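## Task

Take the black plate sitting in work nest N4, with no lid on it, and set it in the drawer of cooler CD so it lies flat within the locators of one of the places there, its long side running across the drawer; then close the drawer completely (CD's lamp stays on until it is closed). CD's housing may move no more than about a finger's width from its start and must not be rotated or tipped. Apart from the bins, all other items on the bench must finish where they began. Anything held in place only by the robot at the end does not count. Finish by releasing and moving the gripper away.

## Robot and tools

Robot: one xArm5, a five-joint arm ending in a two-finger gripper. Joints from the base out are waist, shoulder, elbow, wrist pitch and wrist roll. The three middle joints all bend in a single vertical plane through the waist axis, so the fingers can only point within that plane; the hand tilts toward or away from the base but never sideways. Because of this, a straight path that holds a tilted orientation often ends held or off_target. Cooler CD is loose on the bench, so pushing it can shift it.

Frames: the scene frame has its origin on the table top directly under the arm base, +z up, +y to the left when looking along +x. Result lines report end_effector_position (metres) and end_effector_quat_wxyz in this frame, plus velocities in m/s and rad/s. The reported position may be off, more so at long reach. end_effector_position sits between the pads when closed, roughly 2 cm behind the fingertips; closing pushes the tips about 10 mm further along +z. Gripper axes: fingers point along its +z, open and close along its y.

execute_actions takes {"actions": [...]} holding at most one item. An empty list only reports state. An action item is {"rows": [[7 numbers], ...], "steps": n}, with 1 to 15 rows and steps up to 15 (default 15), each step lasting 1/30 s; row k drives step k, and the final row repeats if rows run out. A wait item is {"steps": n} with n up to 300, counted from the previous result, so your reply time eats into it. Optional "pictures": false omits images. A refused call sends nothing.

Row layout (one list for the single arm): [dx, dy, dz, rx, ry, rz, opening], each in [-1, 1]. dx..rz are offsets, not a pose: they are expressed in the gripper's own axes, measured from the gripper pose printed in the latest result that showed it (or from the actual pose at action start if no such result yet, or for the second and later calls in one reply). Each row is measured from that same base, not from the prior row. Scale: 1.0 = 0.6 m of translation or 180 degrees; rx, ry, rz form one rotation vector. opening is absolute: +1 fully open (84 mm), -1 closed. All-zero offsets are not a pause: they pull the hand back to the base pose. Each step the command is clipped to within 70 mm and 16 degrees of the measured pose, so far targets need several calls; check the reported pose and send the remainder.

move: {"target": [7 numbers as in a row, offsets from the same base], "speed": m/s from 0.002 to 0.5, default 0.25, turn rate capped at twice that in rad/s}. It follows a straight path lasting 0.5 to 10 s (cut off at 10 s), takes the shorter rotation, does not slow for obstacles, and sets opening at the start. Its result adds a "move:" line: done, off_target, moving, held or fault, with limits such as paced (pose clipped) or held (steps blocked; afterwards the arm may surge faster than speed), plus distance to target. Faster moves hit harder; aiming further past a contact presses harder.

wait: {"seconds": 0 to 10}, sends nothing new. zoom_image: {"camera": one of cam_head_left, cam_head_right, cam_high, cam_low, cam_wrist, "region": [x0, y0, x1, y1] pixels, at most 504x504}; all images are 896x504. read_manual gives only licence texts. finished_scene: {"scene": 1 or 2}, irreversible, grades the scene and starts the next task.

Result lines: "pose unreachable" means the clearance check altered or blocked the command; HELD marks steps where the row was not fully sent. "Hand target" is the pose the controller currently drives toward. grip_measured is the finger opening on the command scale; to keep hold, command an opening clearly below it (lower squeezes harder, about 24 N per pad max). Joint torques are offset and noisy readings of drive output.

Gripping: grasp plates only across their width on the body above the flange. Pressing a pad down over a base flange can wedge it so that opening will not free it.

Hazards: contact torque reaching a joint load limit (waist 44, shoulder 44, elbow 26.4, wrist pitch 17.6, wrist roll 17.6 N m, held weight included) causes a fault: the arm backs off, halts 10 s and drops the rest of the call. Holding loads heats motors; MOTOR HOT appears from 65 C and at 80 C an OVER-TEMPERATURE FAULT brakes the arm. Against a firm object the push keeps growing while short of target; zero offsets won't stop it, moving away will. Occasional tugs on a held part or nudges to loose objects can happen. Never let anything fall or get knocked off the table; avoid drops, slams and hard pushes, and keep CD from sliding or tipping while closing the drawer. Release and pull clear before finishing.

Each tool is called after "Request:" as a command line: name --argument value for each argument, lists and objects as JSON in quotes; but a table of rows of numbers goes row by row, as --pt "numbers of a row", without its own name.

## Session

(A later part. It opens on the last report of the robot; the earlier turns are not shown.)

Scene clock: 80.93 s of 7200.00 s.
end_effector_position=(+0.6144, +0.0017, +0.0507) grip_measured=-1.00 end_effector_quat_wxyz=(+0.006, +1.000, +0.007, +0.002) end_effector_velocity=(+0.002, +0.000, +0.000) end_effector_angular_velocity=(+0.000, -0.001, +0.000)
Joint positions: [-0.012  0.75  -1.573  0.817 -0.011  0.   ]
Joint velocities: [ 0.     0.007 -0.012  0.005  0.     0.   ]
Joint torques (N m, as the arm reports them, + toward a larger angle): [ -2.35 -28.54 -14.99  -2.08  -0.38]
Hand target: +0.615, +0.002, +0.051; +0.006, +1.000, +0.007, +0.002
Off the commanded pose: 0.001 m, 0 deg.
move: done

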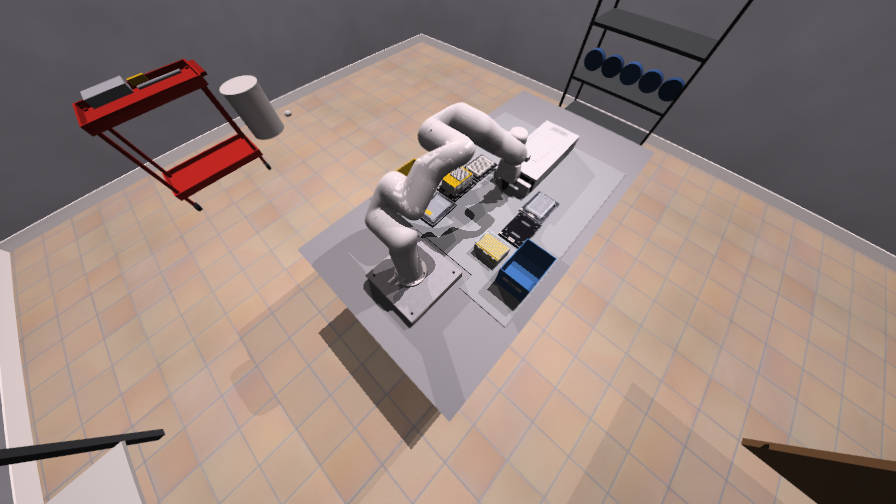

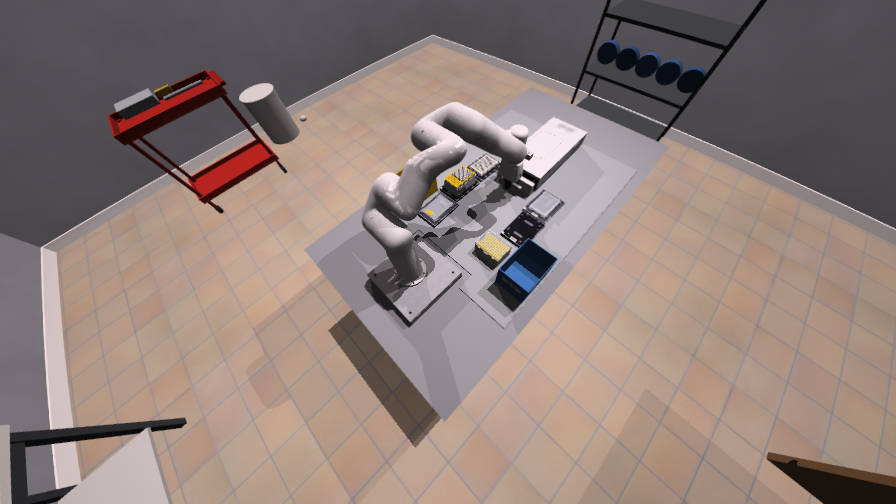

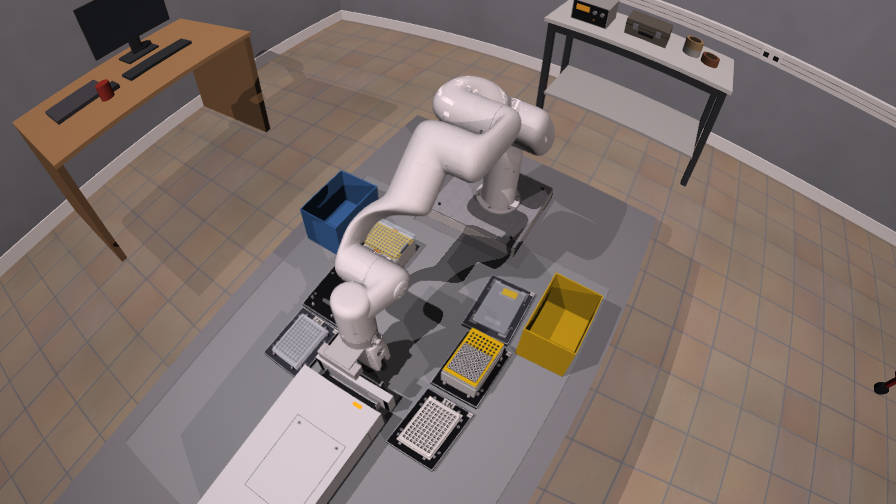

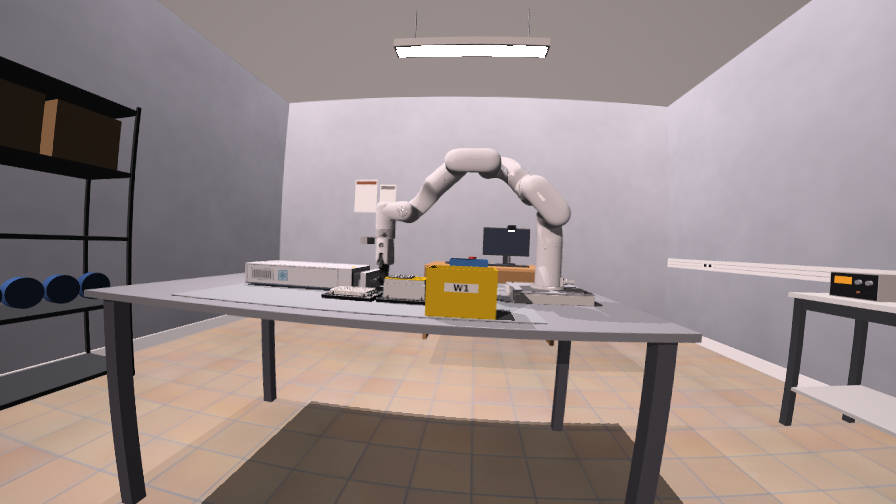

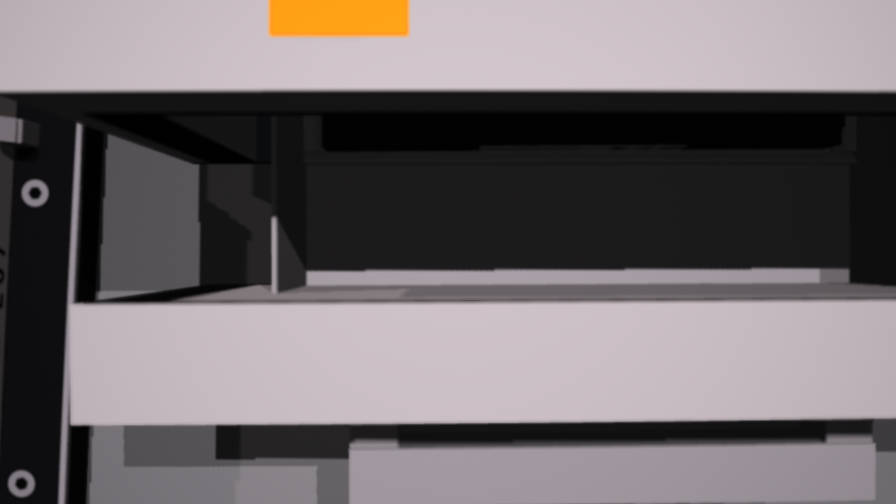

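Request:
move --target '[0.047,0,0,0,0,0,-1]' --speed 0.02

Scene clock: 85.40 s of 7200.00 s.
end_effector_position=(+0.6424, +0.0020, +0.0507) grip_measured=-1.00 end_effector_quat_wxyz=(+0.006, +1.000, +0.007, +0.002) end_effector_velocity=(+0.001, -0.001, +0.000) end_effector_angular_velocity=(-0.000, +0.001, -0.002)
Joint positions: [-0.012  0.847 -1.746  0.893 -0.01   0.   ]
Joint velocities: [-0.001  0.007 -0.012  0.007  0.     0.   ]
Joint torques (N m, as the arm reports them, + toward a larger angle): [ -2.54 -30.3  -15.76  -1.94  -0.33]
Hand target: +0.643, +0.002, +0.051; +0.006, +1.000, +0.007, +0.002
Off the commanded pose: 0.000 m, 0 deg.
move: done

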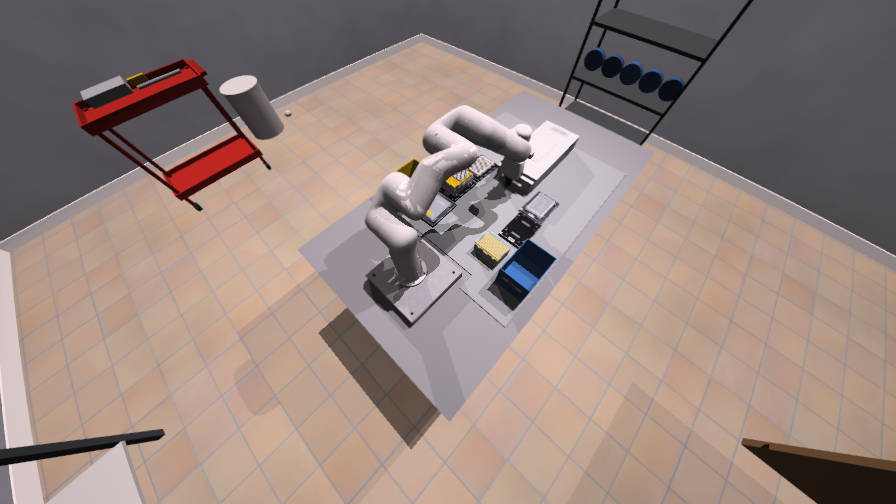

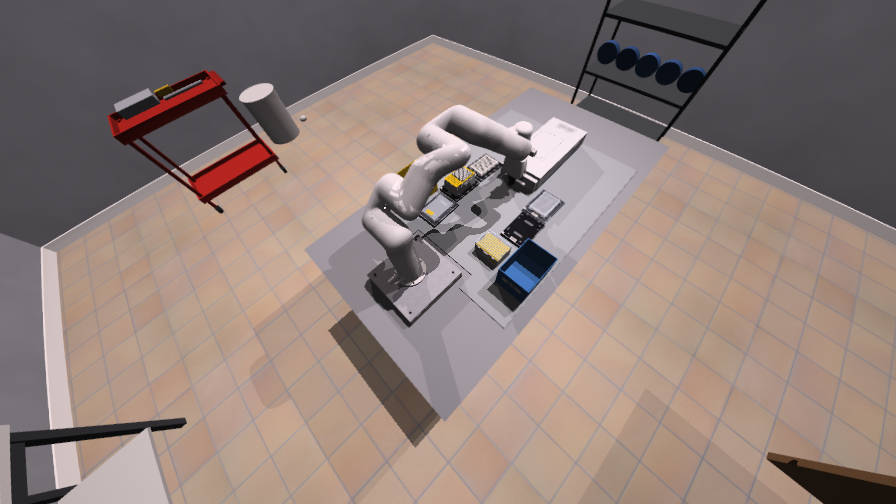

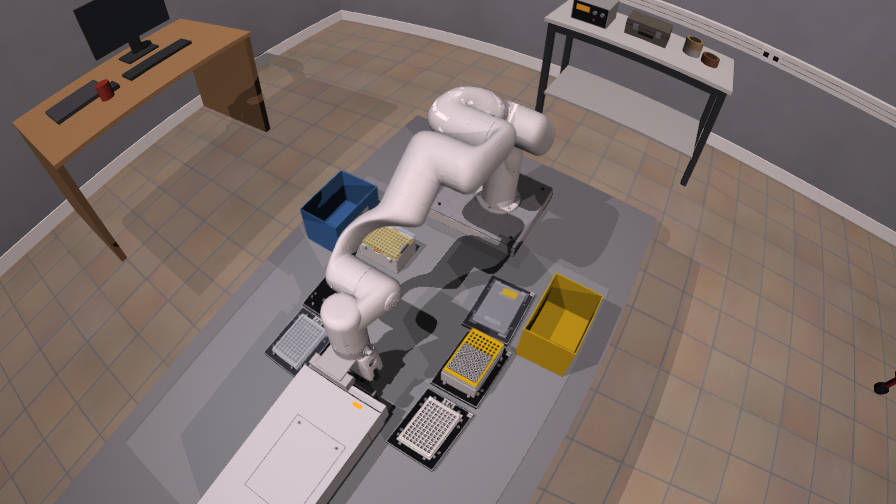

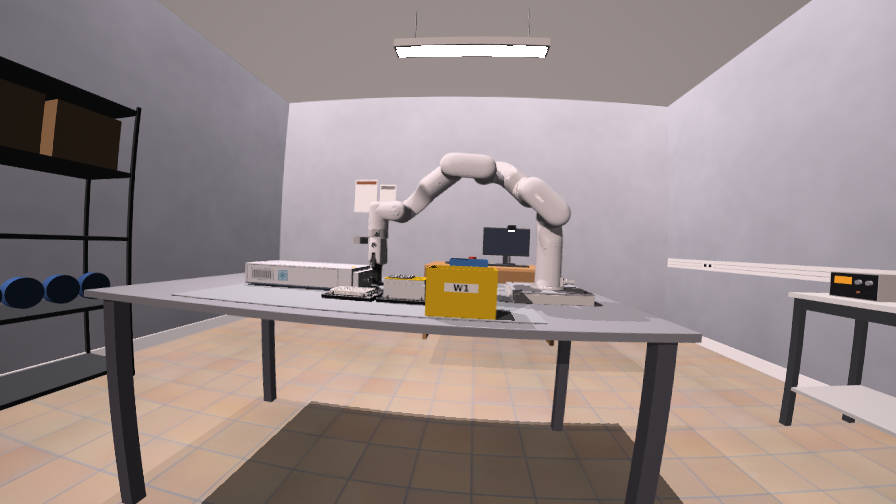

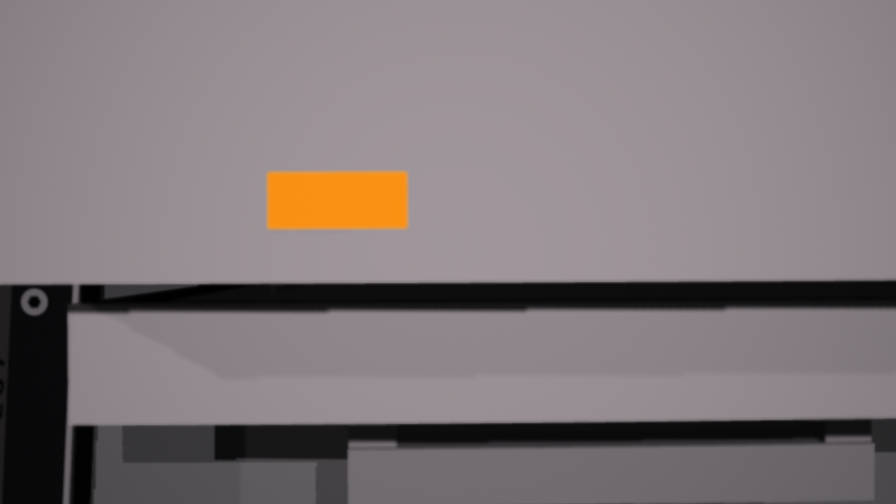

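Request:
move --target '[0.0055,0,0,0,0,0,-1]' --speed 0.01

Scene clock: 90.57 s of 7200.00 s.
end_effector_position=(+0.6456, +0.0021, +0.0507) grip_measured=-1.00 end_effector_quat_wxyz=(+0.006, +1.000, +0.007, +0.002) end_effector_velocity=(+0.001, -0.001, +0.001) end_effector_angular_velocity=(-0.000, +0.000, -0.001)
Joint positions: [-0.012  0.859 -1.767  0.902 -0.01   0.   ]
Joint velocities: [-0.001  0.004 -0.009  0.006  0.     0.   ]
Joint torques (N m, as the arm reports them, + toward a larger angle): [ -2.   -30.07 -15.48  -1.8   -0.31]
Hand target: +0.646, +0.002, +0.051; +0.006, +1.000, +0.007, +0.002
Off the commanded pose: 0.000 m, 0 deg.
After step 90, 1.47 s passed at rest.
move: done

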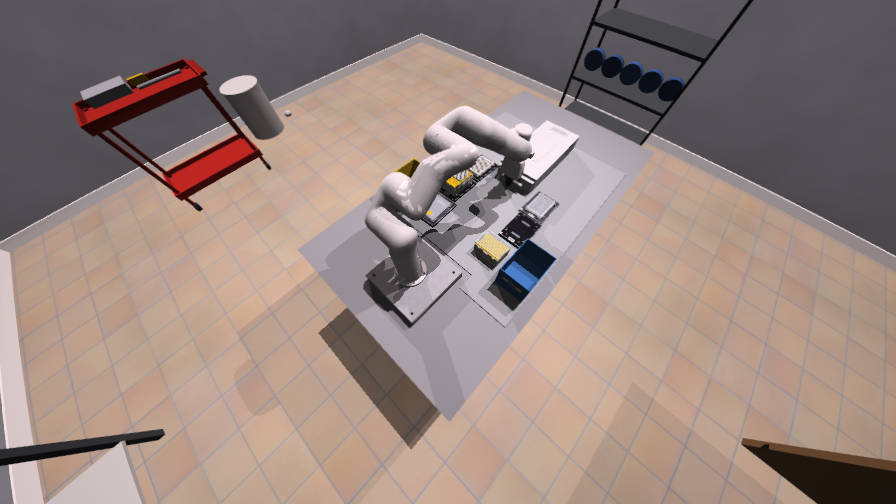

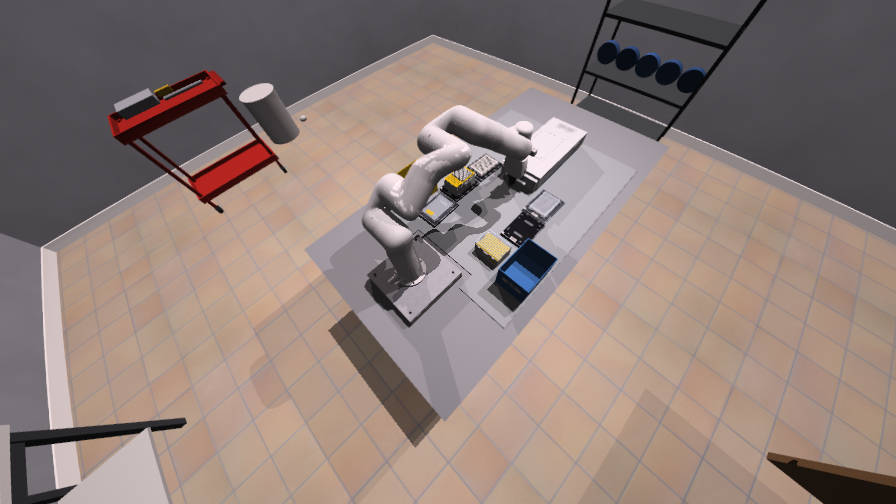

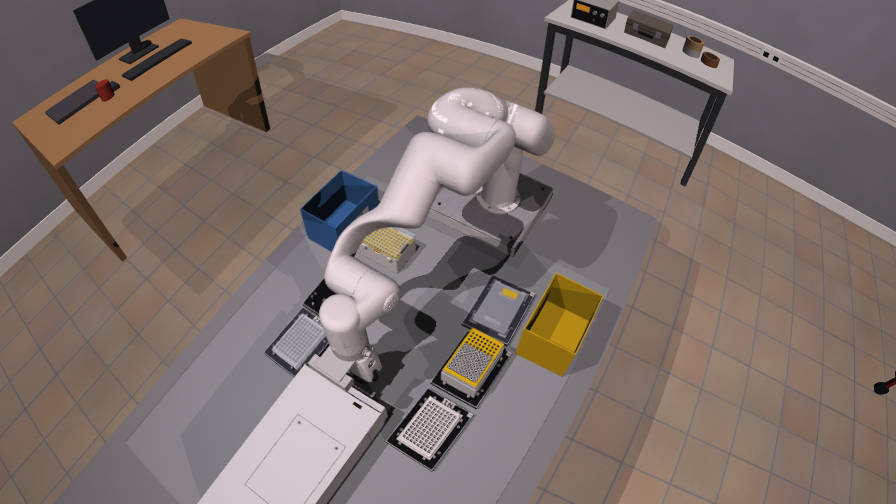

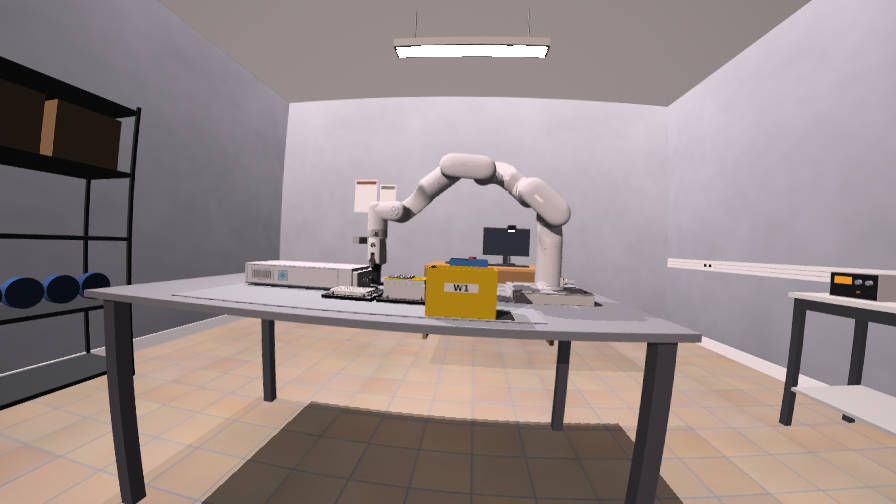

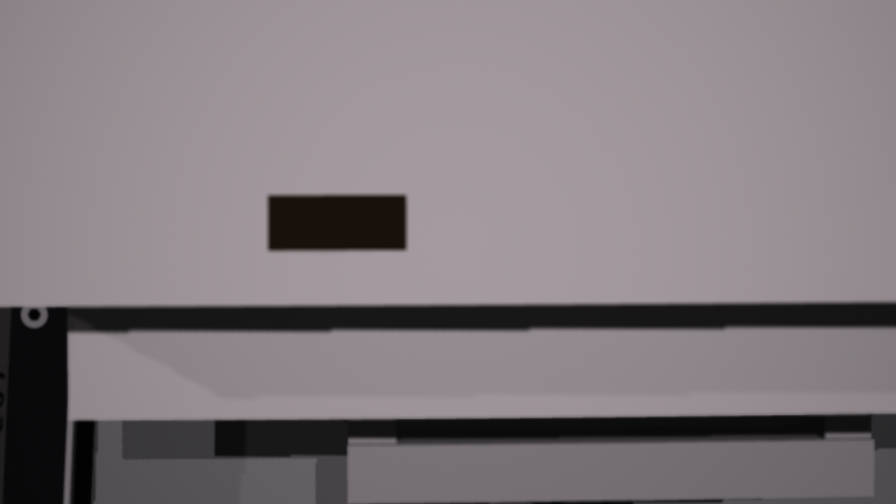

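Request:
move --target '[-0.2,0,-0.15,0,0,0,-1]' --speed 0.2

Request:
finished_scene --scene 2

Scene clock: 93.73 s of 7200.00 s.
end_effector_position=(+0.5256, +0.0018, +0.1401) grip_measured=-1.00 end_effector_quat_wxyz=(+0.006, +1.000, +0.007, +0.002) end_effector_velocity=(-0.002, -0.000, +0.002) end_effector_angular_velocity=(+0.000, -0.001, -0.000)
Joint positions: [-0.013  0.319 -1.166  0.842 -0.012  0.   ]
Joint velocities: [-0.    -0.01   0.009 -0.    -0.     0.   ]
Joint torques (N m, as the arm reports them, + toward a larger angle): [ -2.04 -22.51 -15.06  -1.84  -0.3 ]
Hand target: +0.525, +0.002, +0.140; +0.006, +1.000, +0.007, +0.002
Off the commanded pose: 0.000 m, 0 deg.
move: done

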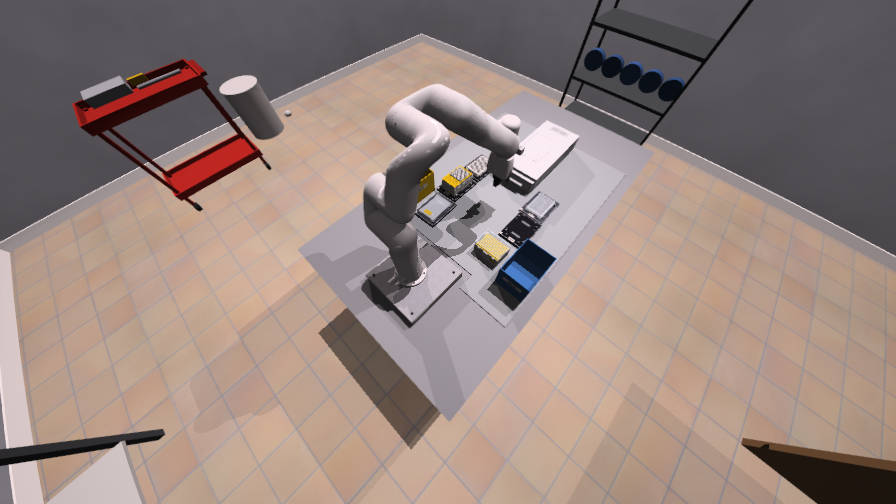

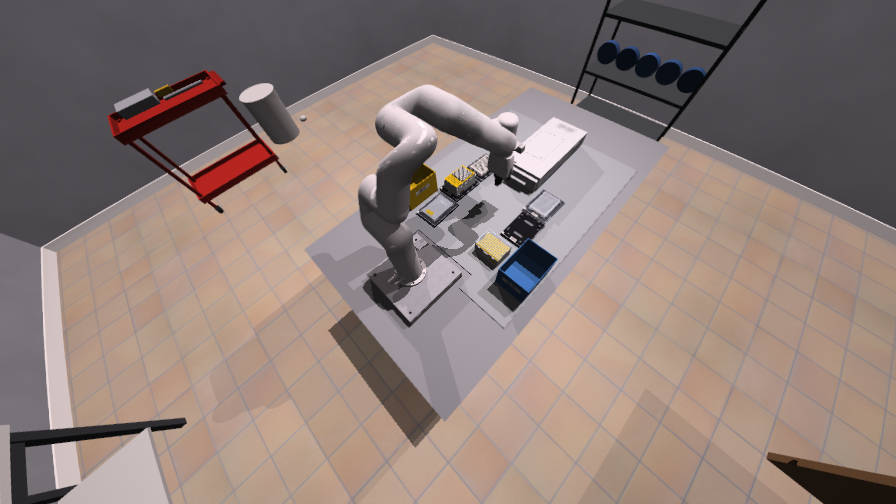

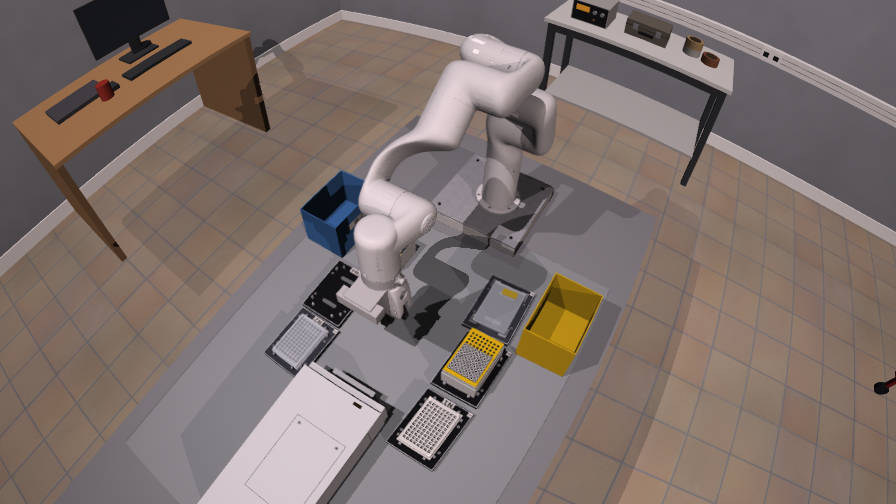

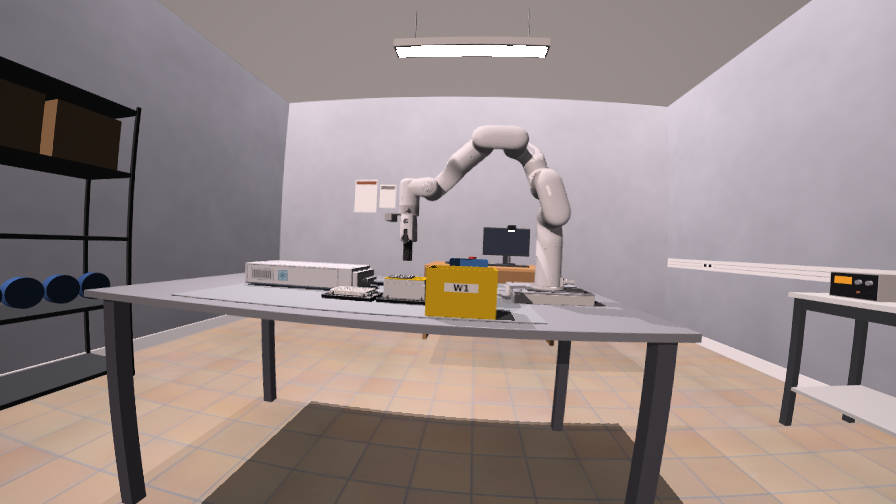

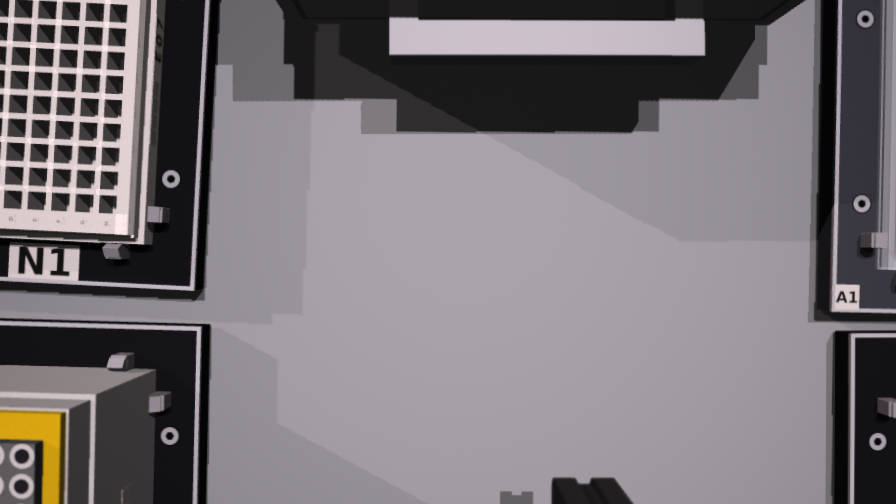

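The scene is finished: the task was done.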